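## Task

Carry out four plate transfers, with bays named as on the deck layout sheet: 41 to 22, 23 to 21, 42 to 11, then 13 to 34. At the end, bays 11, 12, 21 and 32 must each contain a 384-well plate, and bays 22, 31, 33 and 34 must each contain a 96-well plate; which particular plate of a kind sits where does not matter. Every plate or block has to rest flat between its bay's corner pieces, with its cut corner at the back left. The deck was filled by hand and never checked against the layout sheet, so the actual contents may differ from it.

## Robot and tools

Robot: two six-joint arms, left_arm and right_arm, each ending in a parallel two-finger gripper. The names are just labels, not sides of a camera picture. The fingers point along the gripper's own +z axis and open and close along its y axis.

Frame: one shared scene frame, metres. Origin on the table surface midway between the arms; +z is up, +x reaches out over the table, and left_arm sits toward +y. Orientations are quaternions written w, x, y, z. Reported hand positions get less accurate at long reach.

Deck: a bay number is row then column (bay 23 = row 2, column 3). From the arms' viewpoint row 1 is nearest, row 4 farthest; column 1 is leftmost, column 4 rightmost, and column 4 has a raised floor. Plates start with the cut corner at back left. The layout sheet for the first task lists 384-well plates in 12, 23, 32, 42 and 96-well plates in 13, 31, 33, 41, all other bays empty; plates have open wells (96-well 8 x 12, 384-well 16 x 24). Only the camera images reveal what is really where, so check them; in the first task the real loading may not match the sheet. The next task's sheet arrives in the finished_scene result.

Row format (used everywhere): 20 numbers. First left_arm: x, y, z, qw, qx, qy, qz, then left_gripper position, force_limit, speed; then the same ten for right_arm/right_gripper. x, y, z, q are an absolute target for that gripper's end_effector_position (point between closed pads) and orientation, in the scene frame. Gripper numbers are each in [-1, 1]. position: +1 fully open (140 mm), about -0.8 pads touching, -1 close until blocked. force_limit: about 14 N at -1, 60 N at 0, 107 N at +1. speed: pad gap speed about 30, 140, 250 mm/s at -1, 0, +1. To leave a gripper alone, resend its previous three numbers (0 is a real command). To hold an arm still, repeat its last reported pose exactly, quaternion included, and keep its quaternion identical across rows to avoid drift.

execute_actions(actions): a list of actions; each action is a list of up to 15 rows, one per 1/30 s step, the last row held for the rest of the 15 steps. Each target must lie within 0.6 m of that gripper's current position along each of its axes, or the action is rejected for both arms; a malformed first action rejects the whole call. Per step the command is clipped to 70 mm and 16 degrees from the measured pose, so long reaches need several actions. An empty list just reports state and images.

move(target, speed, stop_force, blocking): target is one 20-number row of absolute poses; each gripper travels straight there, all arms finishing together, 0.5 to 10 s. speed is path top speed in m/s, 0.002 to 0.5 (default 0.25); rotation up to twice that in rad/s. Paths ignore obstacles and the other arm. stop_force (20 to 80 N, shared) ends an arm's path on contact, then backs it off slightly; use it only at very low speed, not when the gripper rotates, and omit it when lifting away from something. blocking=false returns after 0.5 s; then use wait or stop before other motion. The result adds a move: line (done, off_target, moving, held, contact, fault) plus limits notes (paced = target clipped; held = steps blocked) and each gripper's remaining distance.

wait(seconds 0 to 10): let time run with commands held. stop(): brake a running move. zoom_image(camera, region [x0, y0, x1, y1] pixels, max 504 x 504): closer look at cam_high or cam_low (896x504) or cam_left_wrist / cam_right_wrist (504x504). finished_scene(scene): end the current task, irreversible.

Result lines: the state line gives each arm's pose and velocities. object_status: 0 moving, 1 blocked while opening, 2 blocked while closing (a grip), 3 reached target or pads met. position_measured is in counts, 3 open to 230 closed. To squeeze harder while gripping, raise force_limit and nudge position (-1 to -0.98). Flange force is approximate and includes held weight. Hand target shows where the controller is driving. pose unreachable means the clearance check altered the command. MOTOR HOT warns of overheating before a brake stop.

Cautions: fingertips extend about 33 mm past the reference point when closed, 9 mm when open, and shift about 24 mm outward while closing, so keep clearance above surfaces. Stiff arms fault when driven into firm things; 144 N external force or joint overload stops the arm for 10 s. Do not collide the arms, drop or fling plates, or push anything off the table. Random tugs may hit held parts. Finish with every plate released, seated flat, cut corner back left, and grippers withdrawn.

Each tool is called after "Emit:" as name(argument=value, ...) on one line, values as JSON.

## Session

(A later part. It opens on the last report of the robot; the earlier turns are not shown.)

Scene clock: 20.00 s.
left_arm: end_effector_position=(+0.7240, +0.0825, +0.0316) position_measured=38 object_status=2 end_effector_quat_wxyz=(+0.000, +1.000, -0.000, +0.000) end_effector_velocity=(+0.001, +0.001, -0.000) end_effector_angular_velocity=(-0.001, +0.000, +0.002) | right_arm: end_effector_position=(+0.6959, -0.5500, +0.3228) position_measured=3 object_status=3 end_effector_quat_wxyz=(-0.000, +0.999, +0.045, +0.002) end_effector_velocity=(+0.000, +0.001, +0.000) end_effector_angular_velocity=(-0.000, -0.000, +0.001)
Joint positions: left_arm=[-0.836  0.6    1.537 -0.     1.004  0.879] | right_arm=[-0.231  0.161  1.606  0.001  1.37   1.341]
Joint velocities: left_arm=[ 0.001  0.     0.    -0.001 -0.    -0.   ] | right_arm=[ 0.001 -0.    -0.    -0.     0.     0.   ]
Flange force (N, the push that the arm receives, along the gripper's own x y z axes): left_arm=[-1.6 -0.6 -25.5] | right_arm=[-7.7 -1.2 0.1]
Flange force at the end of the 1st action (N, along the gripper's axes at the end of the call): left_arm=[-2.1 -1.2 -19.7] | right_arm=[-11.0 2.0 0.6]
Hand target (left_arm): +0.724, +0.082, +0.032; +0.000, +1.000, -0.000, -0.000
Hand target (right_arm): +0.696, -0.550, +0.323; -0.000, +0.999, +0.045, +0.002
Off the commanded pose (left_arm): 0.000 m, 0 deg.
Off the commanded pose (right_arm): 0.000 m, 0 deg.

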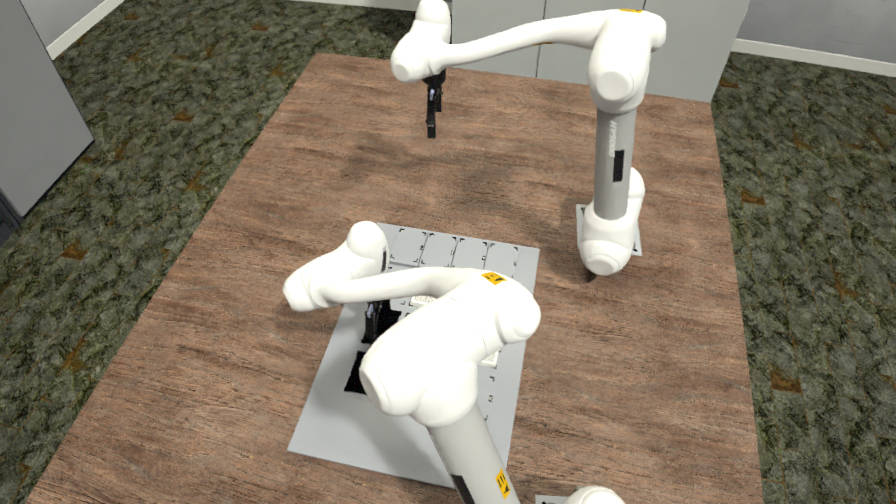

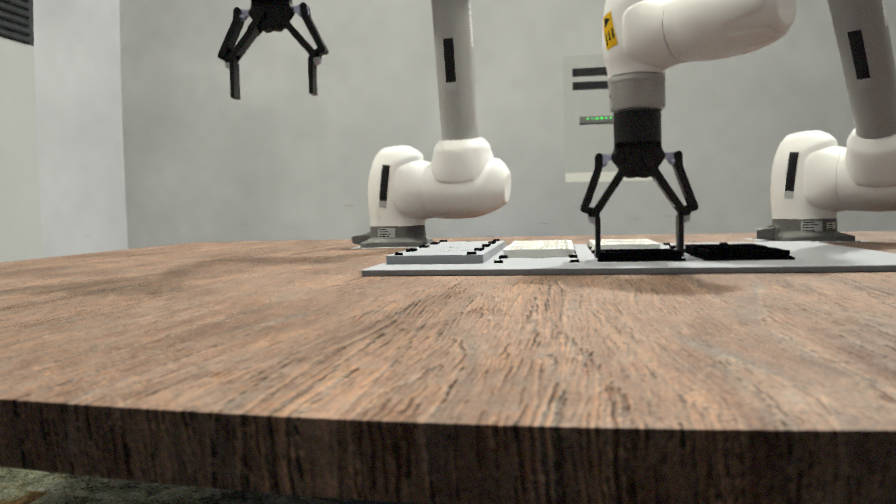

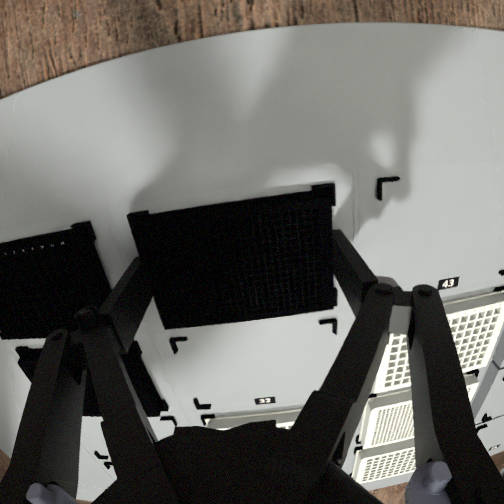

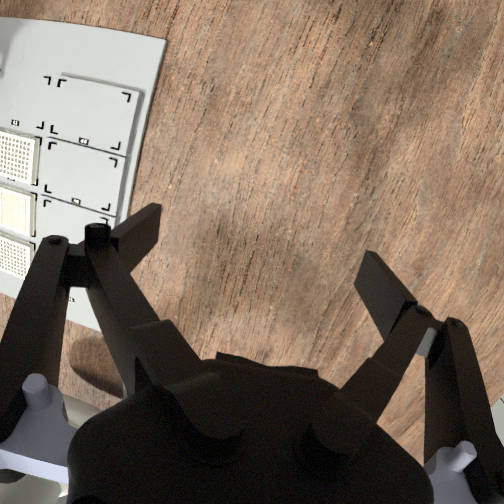

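Emit:
move(target=[0.724,0.0825,0.040,0,1,0,0,-1,-0.3,-0.5,0.6959,-0.55,0.3228,0,0.999,0.045,0.002,1,0,0], speed=0.05)

Emit:
move(target=[0.617,0.0825,0.040,0,1,0,0,-1,-0.3,-0.5,0.6959,-0.55,0.3228,0,0.999,0.045,0.002,1,0,0], speed=0.25)

Emit:
move(target=[0.617,0.0825,0.0315,0,1,0,0,-1,-0.3,-0.5,0.6959,-0.55,0.3228,0,0.999,0.045,0.002,1,0,0], speed=0.015, stop_force=25)

Emit:
zoom_image(camera="cam_left_wrist", region=[90, 130, 390, 370])

Scene clock: 21.27 s.
left_arm: end_effector_position=(+0.7240, +0.0825, +0.0400) position_measured=38 object_status=2 end_effector_quat_wxyz=(-0.000, +1.000, -0.000, +0.000) end_effector_velocity=(+0.001, +0.001, -0.001) end_effector_angular_velocity=(+0.001, -0.000, -0.000) | right_arm: end_effector_position=(+0.6959, -0.5500, +0.3228) position_measured=3 object_status=3 end_effector_quat_wxyz=(-0.000, +0.999, +0.045, +0.002) end_effector_velocity=(-0.000, +0.000, -0.001) end_effector_angular_velocity=(+0.001, +0.001, -0.000)
Joint positions: left_arm=[-0.836  0.593  1.532  0.     1.017  0.879] | right_arm=[-0.231  0.161  1.606  0.001  1.37   1.341]
Joint velocities: left_arm=[ 0.001  0.001 -0.     0.001 -0.001  0.001] | right_arm=[ 0.     0.001  0.     0.001  0.    -0.   ]
Flange force (N, the push that the arm receives, along the gripper's own x y z axes): left_arm=[5.2 -2.0 2.9] | right_arm=[-9.7 0.3 1.1]
Hand target (left_arm): +0.724, +0.083, +0.040; -0.000, +1.000, +0.000, +0.000
Hand target (right_arm): +0.696, -0.550, +0.323; -0.000, +0.999, +0.045, +0.002
Off the commanded pose (left_arm): 0.000 m, 0 deg.
Off the commanded pose (right_arm): 0.000 m, 0 deg.
move: done

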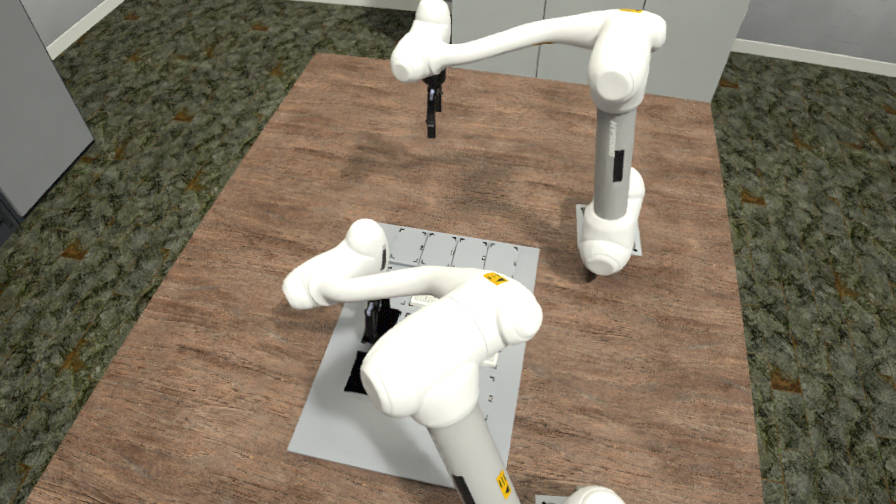

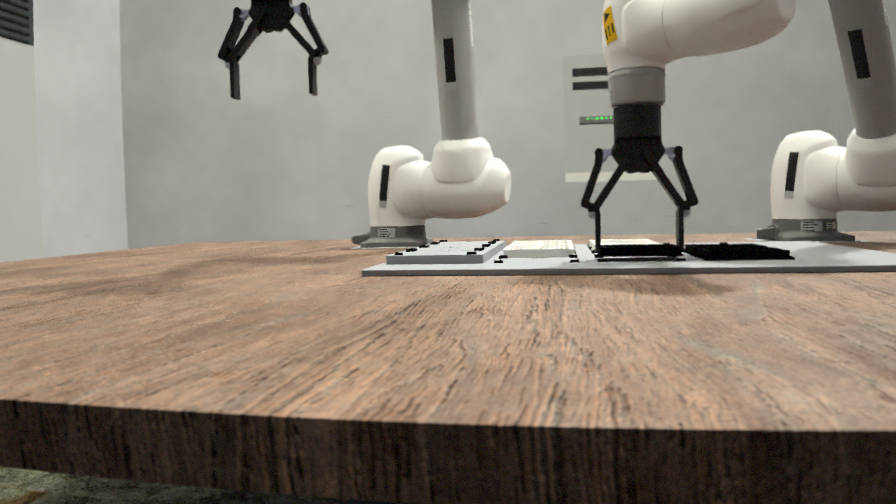

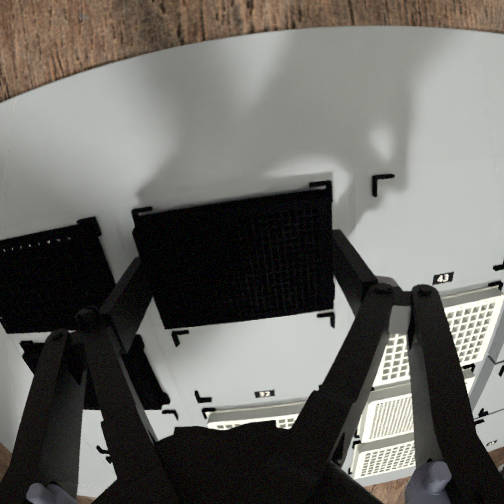

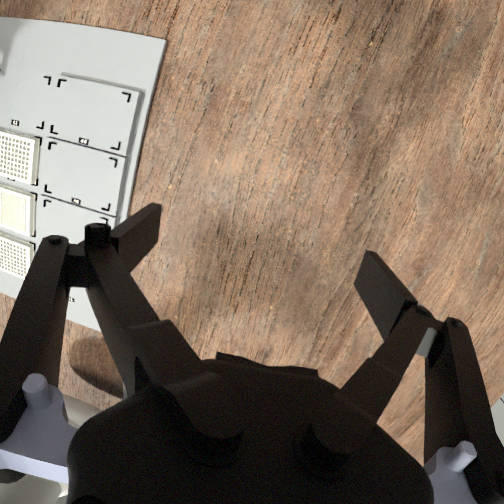

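Scene clock: 22.03 s.
left_arm: end_effector_position=(+0.6170, +0.0824, +0.0400) position_measured=38 object_status=2 end_effector_quat_wxyz=(+0.000, +1.000, -0.000, -0.000) end_effector_velocity=(+0.000, +0.002, +0.000) end_effector_angular_velocity=(+0.002, +0.002, +0.001) | right_arm: end_effector_position=(+0.6959, -0.5500, +0.3228) position_measured=3 object_status=3 end_effector_quat_wxyz=(-0.000, +0.999, +0.045, +0.002) end_effector_velocity=(+0.000, -0.000, +0.000) end_effector_angular_velocity=(+0.001, -0.001, -0.000)
Joint positions: left_arm=[-0.928  0.482  1.718 -0.     0.941  0.787] | right_arm=[-0.231  0.161  1.606  0.001  1.37   1.341]
Joint velocities: left_arm=[ 0.002 -0.001  0.001  0.     0.002  0.001] | right_arm=[-0.    -0.    -0.     0.001 -0.    -0.   ]
Flange force (N, the push that the arm receives, along the gripper's own x y z axes): left_arm=[4.1 1.7 1.0] | right_arm=[-12.0 -0.3 -0.9]
Hand target (left_arm): +0.617, +0.082, +0.040; +0.000, +1.000, -0.000, +0.000
Hand target (right_arm): +0.696, -0.550, +0.323; -0.000, +0.999, +0.045, +0.002
Off the commanded pose (left_arm): 0.000 m, 0 deg.
Off the commanded pose (right_arm): 0.000 m, 0 deg.
move: done

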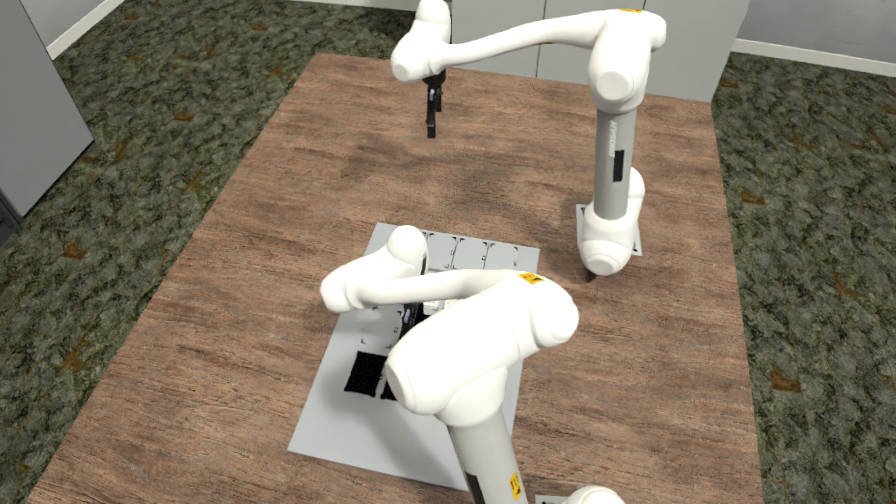

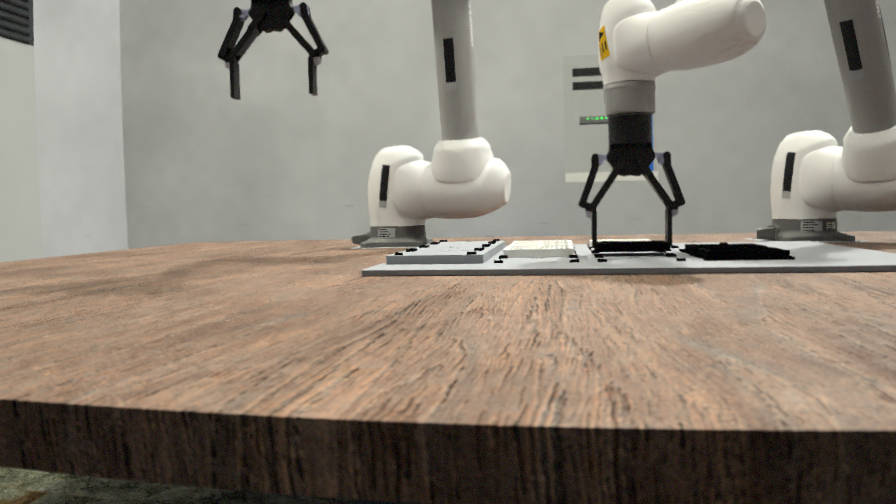

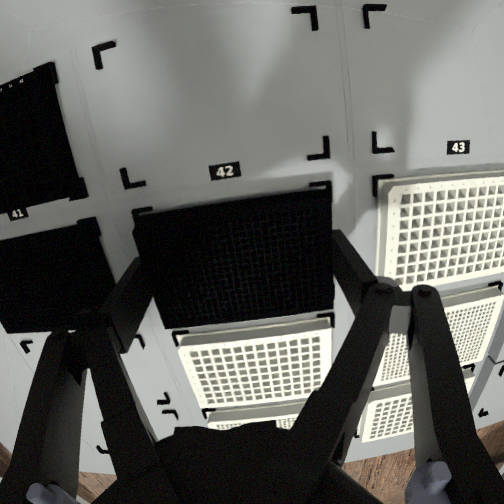

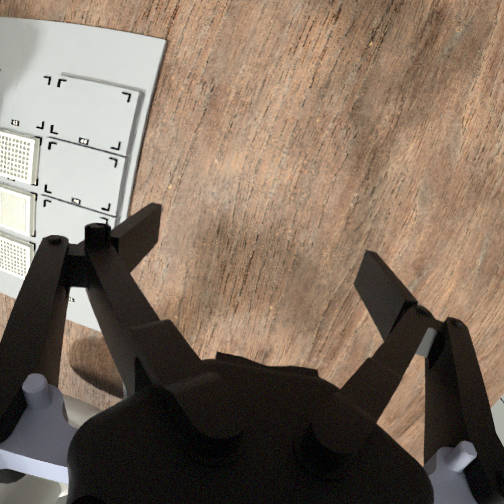

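Scene clock: 22.83 s.
left_arm: end_effector_position=(+0.6170, +0.0825, +0.0316) position_measured=38 object_status=2 end_effector_quat_wxyz=(+0.000, +1.000, -0.000, +0.000) end_effector_velocity=(-0.001, -0.001, -0.001) end_effector_angular_velocity=(-0.000, +0.000, -0.001) | right_arm: end_effector_position=(+0.6959, -0.5500, +0.3228) position_measured=3 object_status=3 end_effector_quat_wxyz=(-0.000, +0.999, +0.045, +0.002) end_effector_velocity=(-0.000, +0.000, +0.000) end_effector_angular_velocity=(-0.000, -0.001, +0.001)
Joint positions: left_arm=[-0.928  0.491  1.723 -0.     0.927  0.787] | right_arm=[-0.231  0.161  1.606  0.001  1.37   1.341]
Joint velocities: left_arm=[-0.001  0.001  0.    -0.    -0.001  0.   ] | right_arm=[ 0.    -0.001  0.     0.     0.    -0.   ]
Flange force (N, the push that the arm receives, along the gripper's own x y z axes): left_arm=[0.8 -1.8 -18.4] | right_arm=[-11.9 2.0 -0.2]
Hand target (left_arm): +0.617, +0.082, +0.032; +0.000, +1.000, -0.000, -0.000
Hand target (right_arm): +0.696, -0.550, +0.323; -0.000, +0.999, +0.045, +0.002
Off the commanded pose (left_arm): 0.000 m, 0 deg.
Off the commanded pose (right_arm): 0.000 m, 0 deg.
move: done

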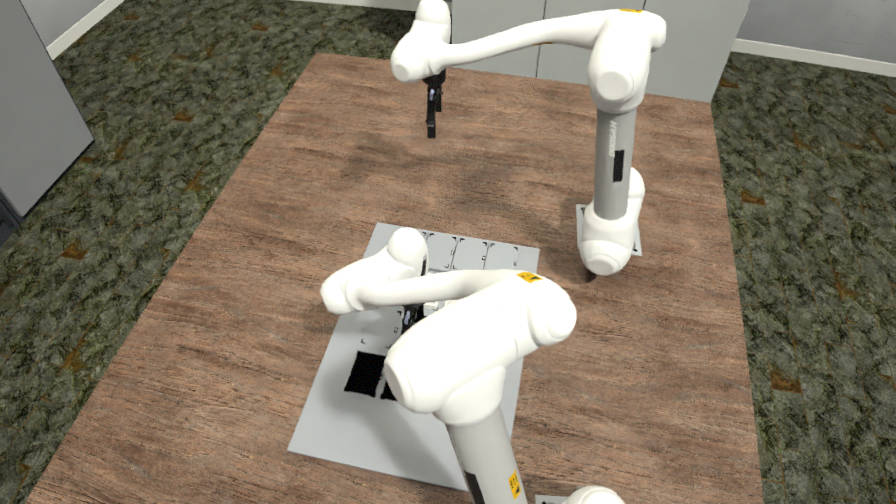

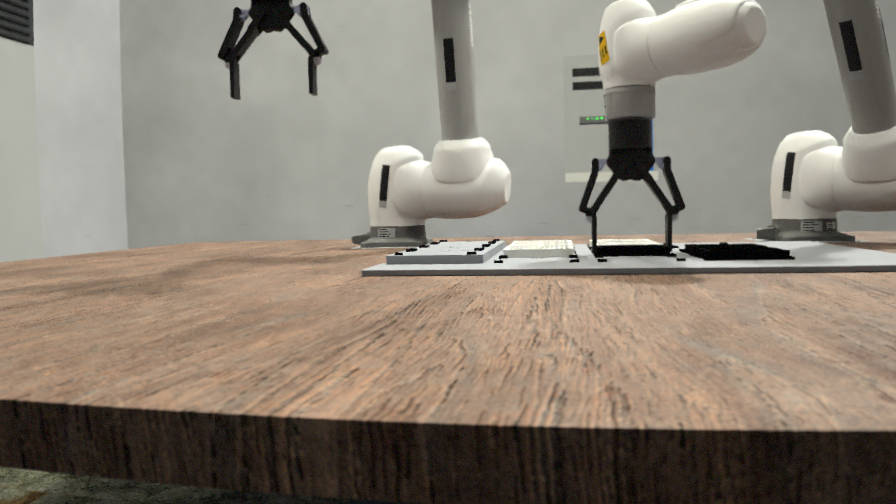

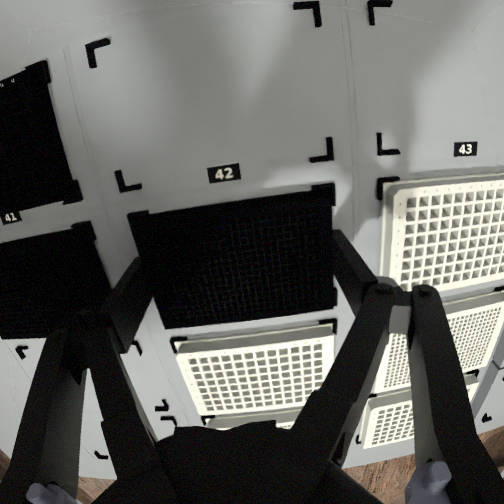

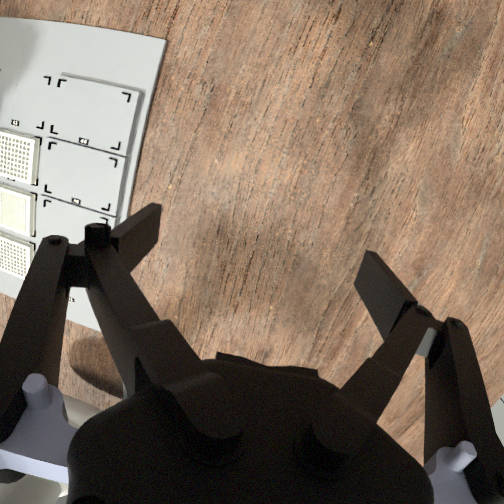

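Region (90, 130, 390, 370) of cam_left_wrist's 504x504 image, scaled by 1.680, with more detail than that image has; it fills the top 403 rows of this view, and the rest is white.

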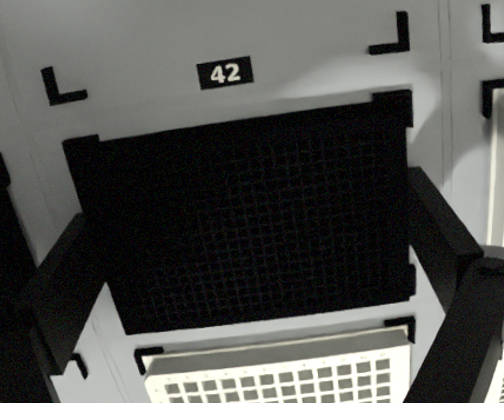

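Emit:
execute_actions(actions=[[[0.617,0.0825,0.032,0,1,0,0,1,0,0,0.6959,-0.55,0.3228,0,0.999,0.045,0.002,1,0,0],[0.617,0.0825,0.032,0,1,0,0,1,0,0,0.6959,-0.55,0.3228,0,0.999,0.045,0.002,1,0,0],[0.617,0.0825,0.032,0,1,0,0,1,0,0,0.6959,-0.55,0.3228,0,0.999,0.045,0.002,1,0,0],[0.617,0.0825,0.032,0,1,0,0,1,0,0,0.6959,-0.55,0.3228,0,0.999,0.045,0.002,1,0,0],[0.617,0.0825,0.032,0,1,0,0,1,0,0,0.6959,-0.55,0.3228,0,0.999,0.045,0.002,1,0,0],[0.617,0.0825,0.032,0,1,0,0,1,0,0,0.6959,-0.55,0.3228,0,0.999,0.045,0.002,1,0,0],[0.617,0.0825,0.035,0,1,0,0,1,0,0,0.6959,-0.55,0.3228,0,0.999,0.045,0.002,1,0,0],[0.617,0.0825,0.038,0,1,0,0,1,0,0,0.6959,-0.55,0.3228,0,0.999,0.045,0.002,1,0,0],[0.617,0.0825,0.042,0,1,0,0,1,0,0,0.6959,-0.55,0.3228,0,0.999,0.045,0.002,1,0,0]]])

Emit:
move(target=[0.617,0.2485,0.040,0,1,0,0,1,0,0,0.6959,-0.55,0.3228,0,0.999,0.045,0.002,1,0,0], speed=0.25)

Emit:
zoom_image(camera="cam_left_wrist", region=[90, 130, 390, 370])

Scene clock: 23.93 s.
left_arm: end_effector_position=(+0.6171, +0.0824, +0.0421) position_measured=3 object_status=3 end_effector_quat_wxyz=(+0.000, +1.000, -0.000, +0.000) end_effector_velocity=(-0.000, -0.001, +0.000) end_effector_angular_velocity=(-0.001, -0.001, -0.002) | right_arm: end_effector_position=(+0.6959, -0.5500, +0.3228) position_measured=3 object_status=3 end_effector_quat_wxyz=(-0.000, +0.999, +0.045, +0.002) end_effector_velocity=(-0.000, -0.000, -0.000) end_effector_angular_velocity=(-0.001, +0.001, +0.001)
Joint positions: left_arm=[-0.928  0.48   1.717  0.     0.944  0.787] | right_arm=[-0.231  0.161  1.606  0.001  1.37   1.341]
Joint velocities: left_arm=[-0.002 -0.     0.     0.    -0.001  0.   ] | right_arm=[ 0.    -0.     0.001 -0.001  0.    -0.   ]
Flange force (N, the push that the arm receives, along the gripper's own x y z axes): left_arm=[-0.5 1.0 -1.2] | right_arm=[-9.0 5.0 0.4]
Hand target (left_arm): +0.617, +0.083, +0.042; -0.000, +1.000, +0.000, +0.000
Hand target (right_arm): +0.696, -0.550, +0.323; -0.000, +0.999, +0.045, +0.002
Off the commanded pose (left_arm): 0.000 m, 0 deg.
Off the commanded pose (right_arm): 0.000 m, 0 deg.

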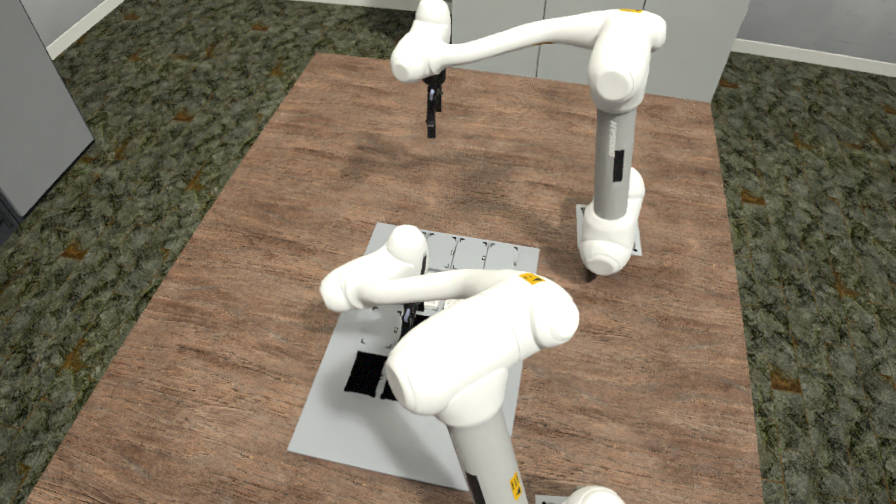

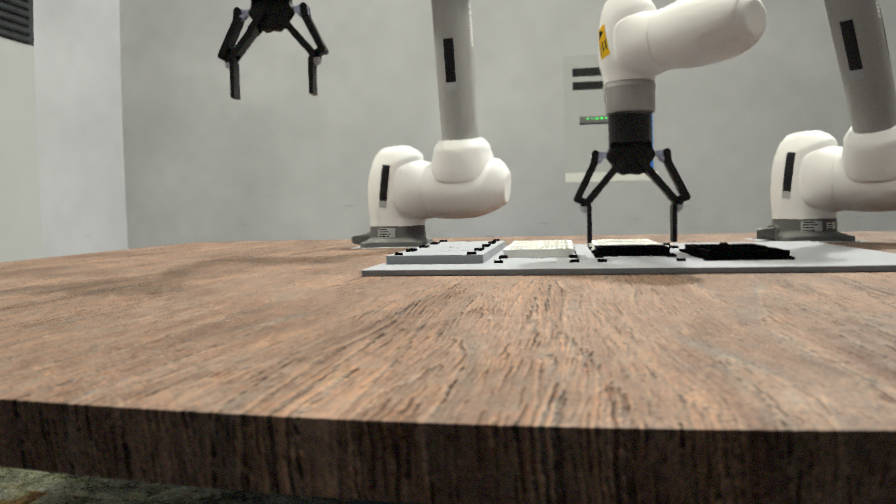

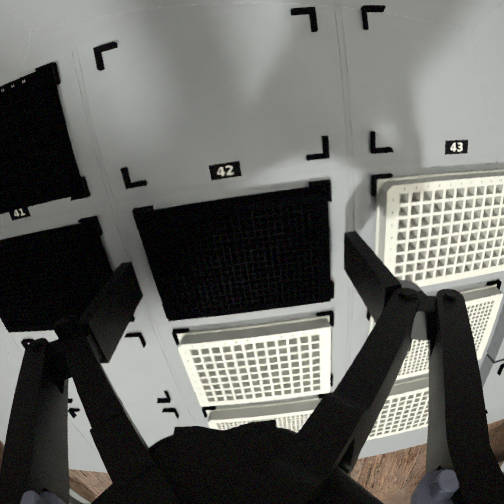

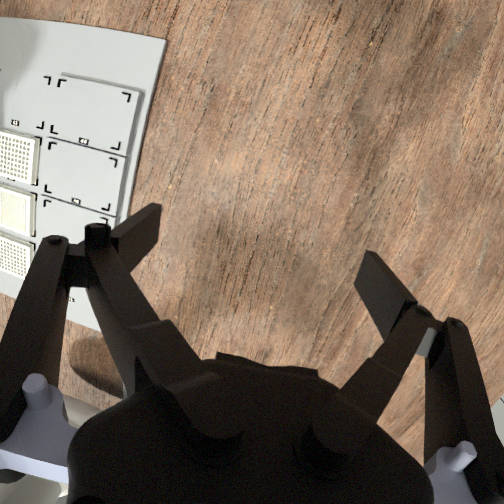

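Scene clock: 24.97 s.
left_arm: end_effector_position=(+0.6169, +0.2485, +0.0400) position_measured=3 object_status=3 end_effector_quat_wxyz=(-0.000, +1.000, -0.000, -0.000) end_effector_velocity=(-0.000, -0.001, -0.000) end_effector_angular_velocity=(-0.001, -0.001, -0.001) | right_arm: end_effector_position=(+0.6959, -0.5500, +0.3228) position_measured=3 object_status=3 end_effector_quat_wxyz=(-0.000, +0.999, +0.045, +0.002) end_effector_velocity=(-0.001, -0.001, -0.000) end_effector_angular_velocity=(+0.000, +0.001, -0.001)
Joint positions: left_arm=[-0.742  0.352  1.924  0.     0.867  0.972] | right_arm=[-0.231  0.161  1.606  0.001  1.37   1.341]
Joint velocities: left_arm=[-0.001  0.     0.    -0.    -0.002  0.   ] | right_arm=[-0.001 -0.001  0.001 -0.    -0.     0.   ]
Flange force (N, the push that the arm receives, along the gripper's own x y z axes): left_arm=[4.8 -1.6 -2.2] | right_arm=[-11.5 -0.5 -2.1]
Hand target (left_arm): +0.617, +0.249, +0.040; -0.000, +1.000, -0.000, -0.000
Hand target (right_arm): +0.696, -0.550, +0.323; -0.000, +0.999, +0.045, +0.002
Off the commanded pose (left_arm): 0.000 m, 0 deg.
Off the commanded pose (right_arm): 0.000 m, 0 deg.
move: done

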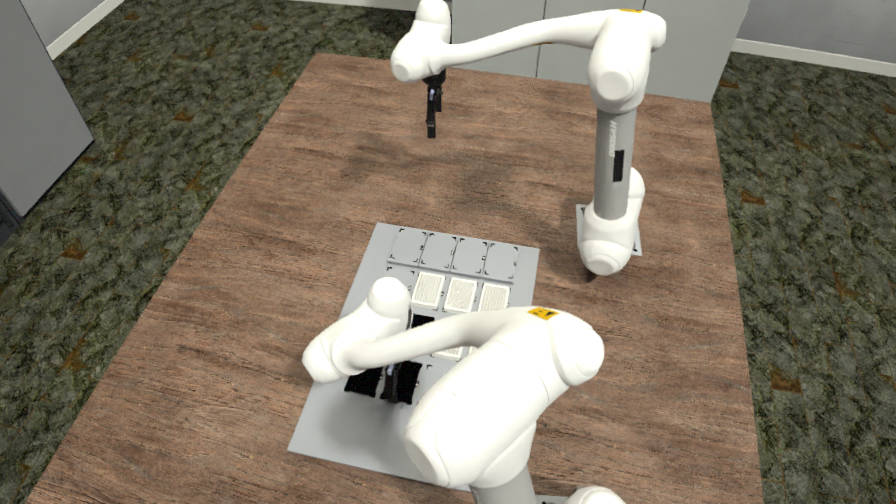

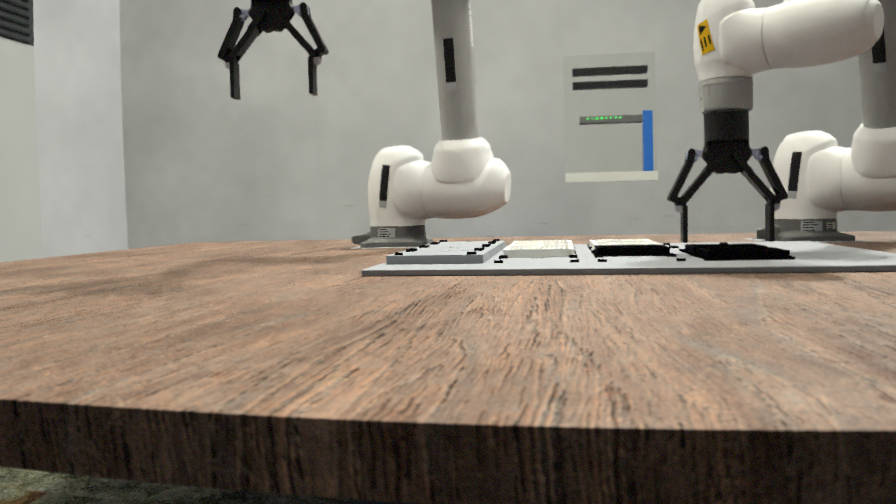

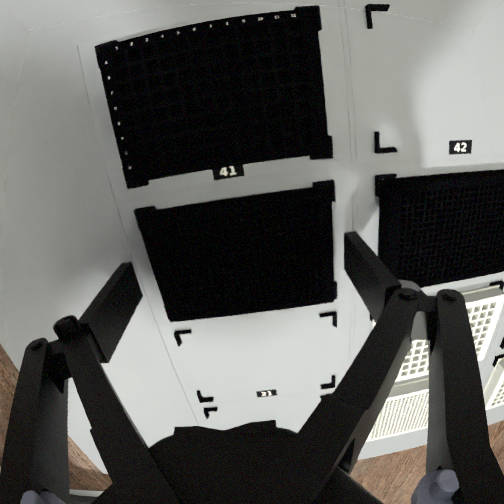

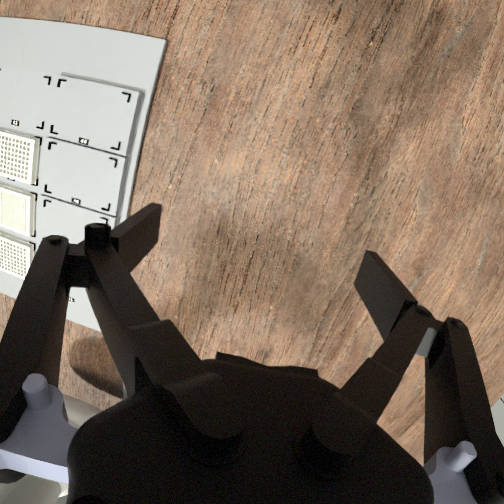

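Region (90, 130, 390, 370) of cam_left_wrist's 504x504 image, scaled by 1.680, with more detail than that image has; it fills the top 403 rows of this view, and the rest is white.

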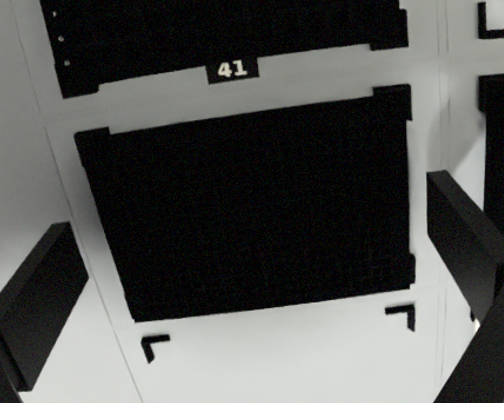

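Emit:
move(target=[0.617,0.2465,0.0315,0,1,0,0,1,0,0,0.403,-0.0815,0.07,0,1,0,0,1,0,0], speed=0.4)

Emit:
execute_actions(actions=[[[0.617,0.2465,0.0315,0,1,0,0,-1,-0.3,-0.5,0.403,-0.0815,0.06,0,1,0,0,1,0,0],[0.617,0.2465,0.0315,0,1,0,0,-1,-0.3,-0.5,0.403,-0.0815,0.05,0,1,0,0,1,0,0]]])

Scene clock: 27.53 s.
left_arm: end_effector_position=(+0.6170, +0.2465, +0.0315) position_measured=3 object_status=3 end_effector_quat_wxyz=(+0.000, +1.000, -0.000, -0.000) end_effector_velocity=(-0.000, -0.000, -0.000) end_effector_angular_velocity=(+0.000, +0.001, +0.001) | right_arm: end_effector_position=(+0.4022, -0.0814, +0.0699) position_measured=3 object_status=3 end_effector_quat_wxyz=(-0.001, +1.000, +0.000, -0.000) end_effector_velocity=(+0.001, +0.000, -0.000) end_effector_angular_velocity=(-0.000, -0.000, -0.001)
Joint positions: left_arm=[-0.745  0.363  1.927 -0.     0.852  0.97 ] | right_arm=[0.706 0.185 2.084 0.003 0.871 2.365]
Joint velocities: left_arm=[-0.     0.    -0.    -0.     0.001 -0.001] | right_arm=[-0.     0.001 -0.001 -0.    -0.     0.001]
Flange force (N, the push that the arm receives, along the gripper's own x y z axes): left_arm=[5.2 -1.0 0.4] | right_arm=[-6.1 7.9 -7.6]
Hand target (left_arm): +0.617, +0.246, +0.032; +0.000, +1.000, -0.000, -0.000
Hand target (right_arm): +0.402, -0.081, +0.070; -0.001, +1.000, -0.000, -0.000
Off the commanded pose (left_arm): 0.000 m, 0 deg.
Off the commanded pose (right_arm): 0.001 m, 0 deg.
move: done

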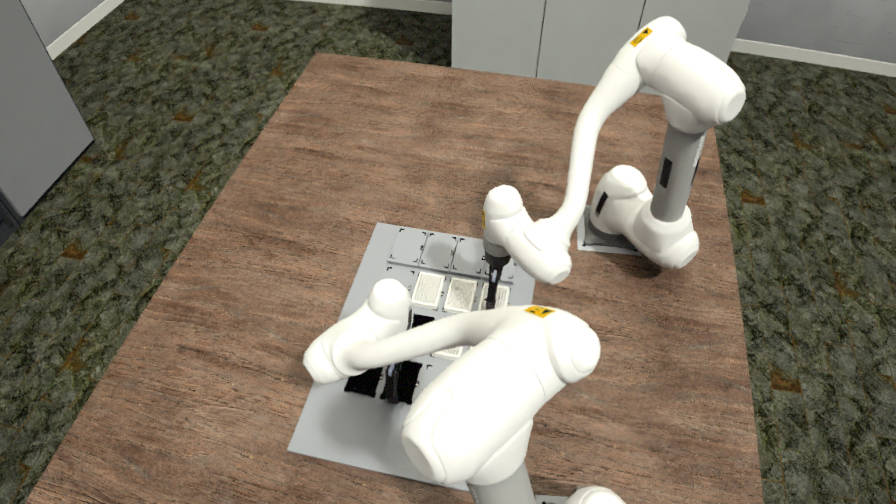

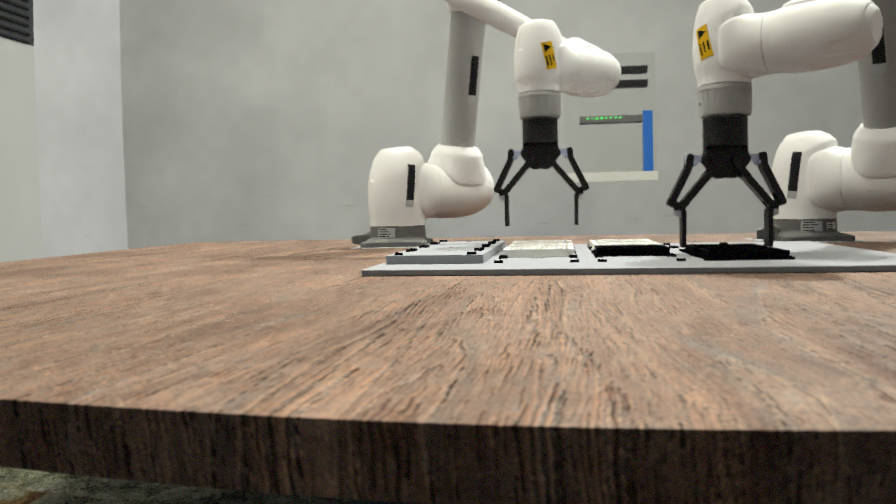

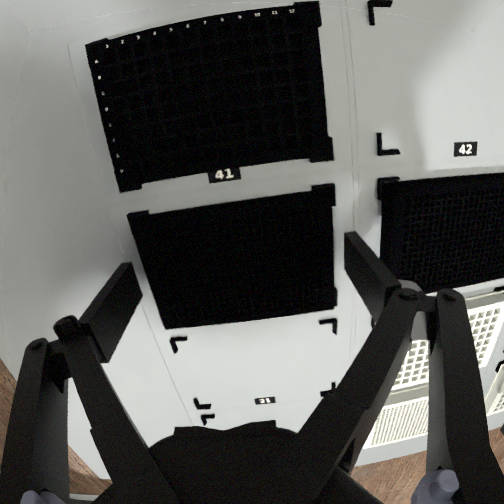

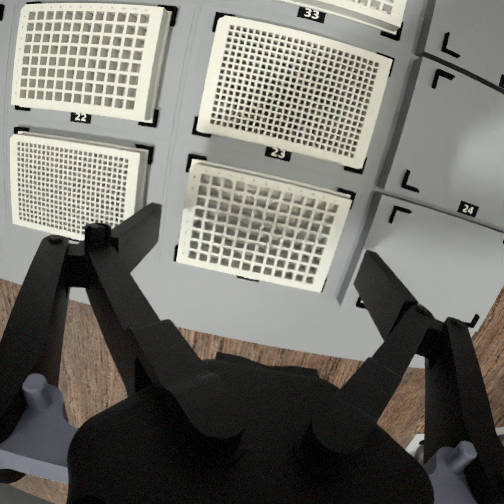

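Scene clock: 28.03 s.
left_arm: end_effector_position=(+0.6170, +0.2465, +0.0315) position_measured=38 object_status=2 end_effector_quat_wxyz=(+0.000, +1.000, +0.000, +0.000) end_effector_velocity=(+0.001, -0.000, -0.000) end_effector_angular_velocity=(-0.002, -0.002, +0.002) | right_arm: end_effector_position=(+0.4030, -0.0815, +0.0500) position_measured=3 object_status=3 end_effector_quat_wxyz=(+0.000, +1.000, +0.000, +0.000) end_effector_velocity=(-0.001, +0.000, +0.000) end_effector_angular_velocity=(+0.001, -0.001, +0.001)
Joint positions: left_arm=[-0.745  0.363  1.927 -0.     0.852  0.97 ] | right_arm=[ 0.706  0.21   2.099 -0.     0.832  2.368]
Joint velocities: left_arm=[ 0.     0.    -0.    -0.001 -0.003 -0.001] | right_arm=[ 0.001 -0.001  0.001  0.    -0.    -0.   ]
Flange force (N, the push that the arm receives, along the gripper's own x y z axes): left_arm=[-6.2 -2.4 -36.3] | right_arm=[-2.6 7.5 -3.7]
Hand target (left_arm): +0.617, +0.247, +0.032; +0.000, +1.000, -0.000, +0.000
Hand target (right_arm): +0.403, -0.081, +0.050; -0.000, +1.000, +0.000, +0.000
Off the commanded pose (left_arm): 0.000 m, 0 deg.
Off the commanded pose (right_arm): 0.000 m, 0 deg.

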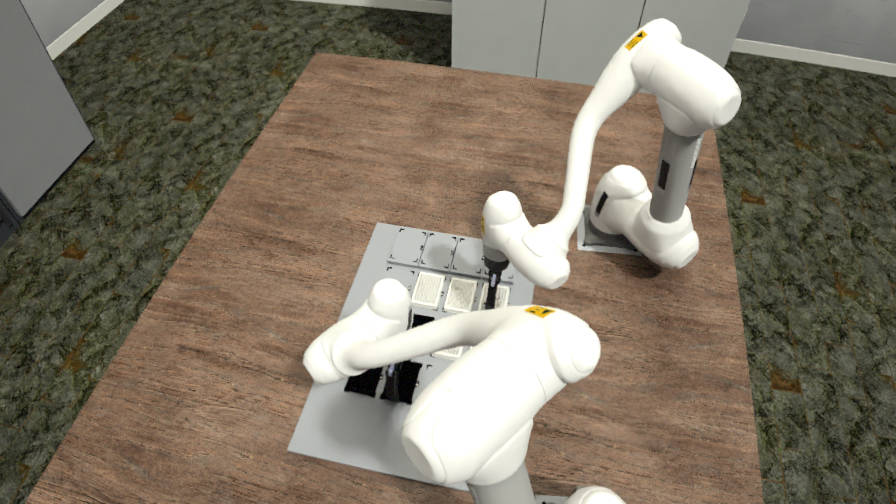

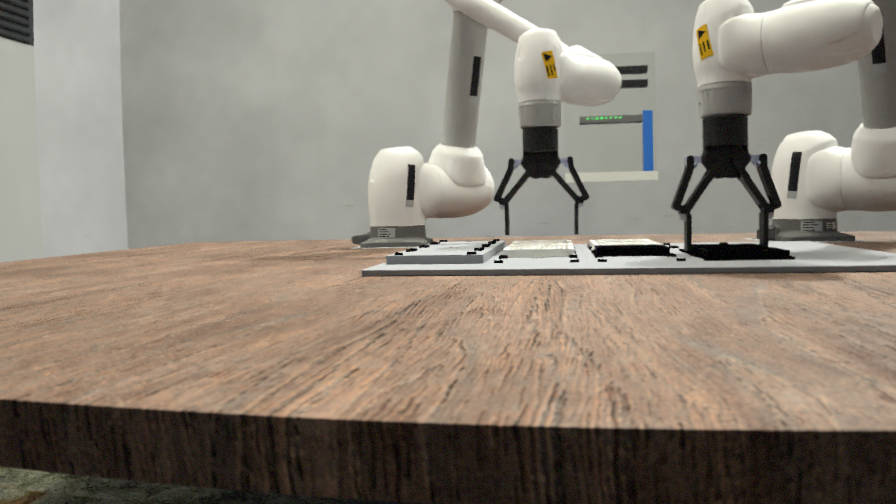

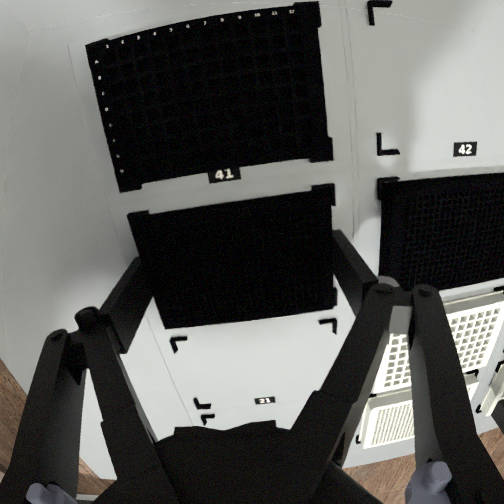

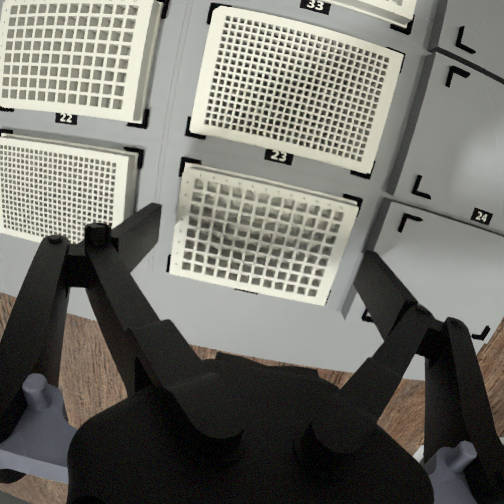

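Emit:
move(target=[0.617,0.2465,0.040,0,1,0,0,-1,-0.3,-0.5,0.403,-0.0805,0.041,0,1,0,0,1,0,0], speed=0.05)

Emit:
zoom_image(camera="cam_right_wrist", region=[120, 120, 420, 360])

Emit:
zoom_image(camera="cam_low", region=[460, 200, 620, 280])

Scene clock: 30.23 s.
left_arm: end_effector_position=(+0.6170, +0.2465, +0.0400) position_measured=38 object_status=2 end_effector_quat_wxyz=(-0.000, +1.000, -0.000, +0.000) end_effector_velocity=(-0.000, -0.000, +0.000) end_effector_angular_velocity=(-0.000, -0.000, -0.001) | right_arm: end_effector_position=(+0.4030, -0.0805, +0.0410) position_measured=3 object_status=3 end_effector_quat_wxyz=(-0.000, +1.000, -0.000, +0.000) end_effector_velocity=(-0.000, -0.001, -0.000) end_effector_angular_velocity=(-0.001, +0.000, -0.001)
Joint positions: left_arm=[-0.745  0.353  1.921  0.     0.867  0.97 ] | right_arm=[0.707 0.223 2.104 0.    0.814 2.369]
Joint velocities: left_arm=[-0. -0. -0.  0.  0.  0.] | right_arm=[-0.     0.     0.001 -0.    -0.     0.001]
Flange force (N, the push that the arm receives, along the gripper's own x y z axes): left_arm=[3.4 4.9 2.6] | right_arm=[-1.8 8.5 -6.5]
Hand target (left_arm): +0.617, +0.247, +0.040; -0.000, +1.000, +0.000, +0.000
Hand target (right_arm): +0.403, -0.080, +0.041; -0.000, +1.000, -0.000, -0.000
Off the commanded pose (left_arm): 0.000 m, 0 deg.
Off the commanded pose (right_arm): 0.000 m, 0 deg.
move: done

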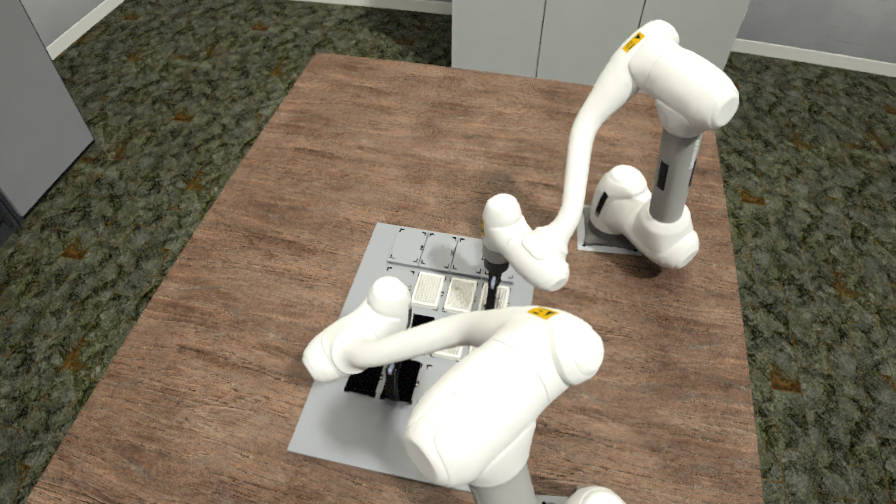

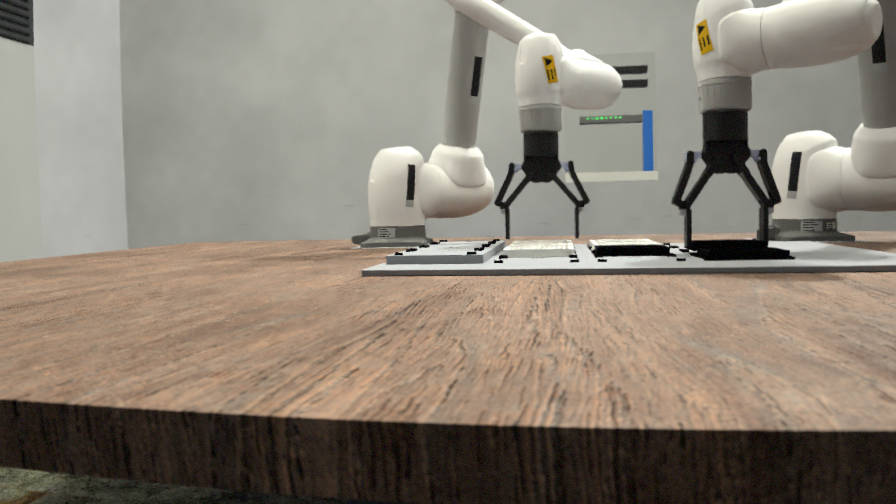

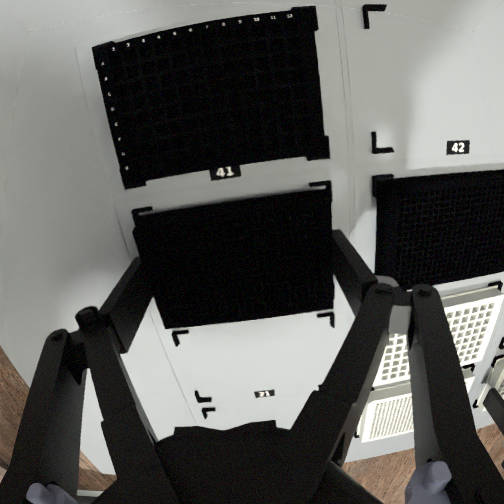

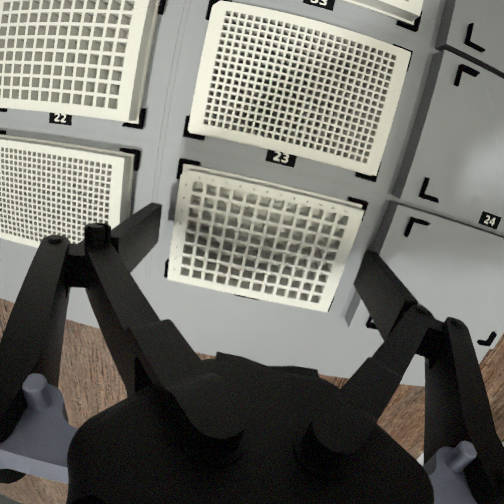

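Region (120, 120, 420, 360) of cam_right_wrist's 504x504 image, scaled by 1.680, with more detail than that image has; it fills the top 403 rows of this view, and the rest is white.

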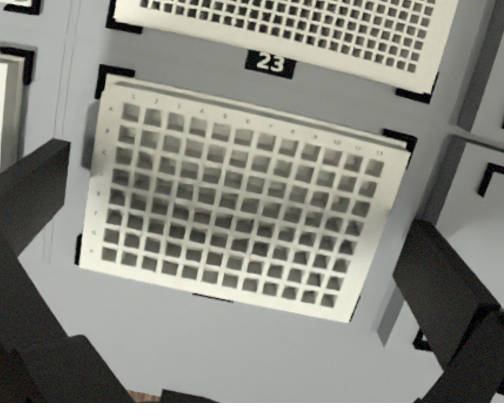

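Region (460, 200, 620, 280) of cam_low's 896x504 image, scaled by 3.150, with more detail than that image has.

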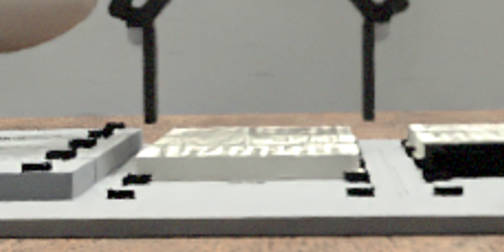

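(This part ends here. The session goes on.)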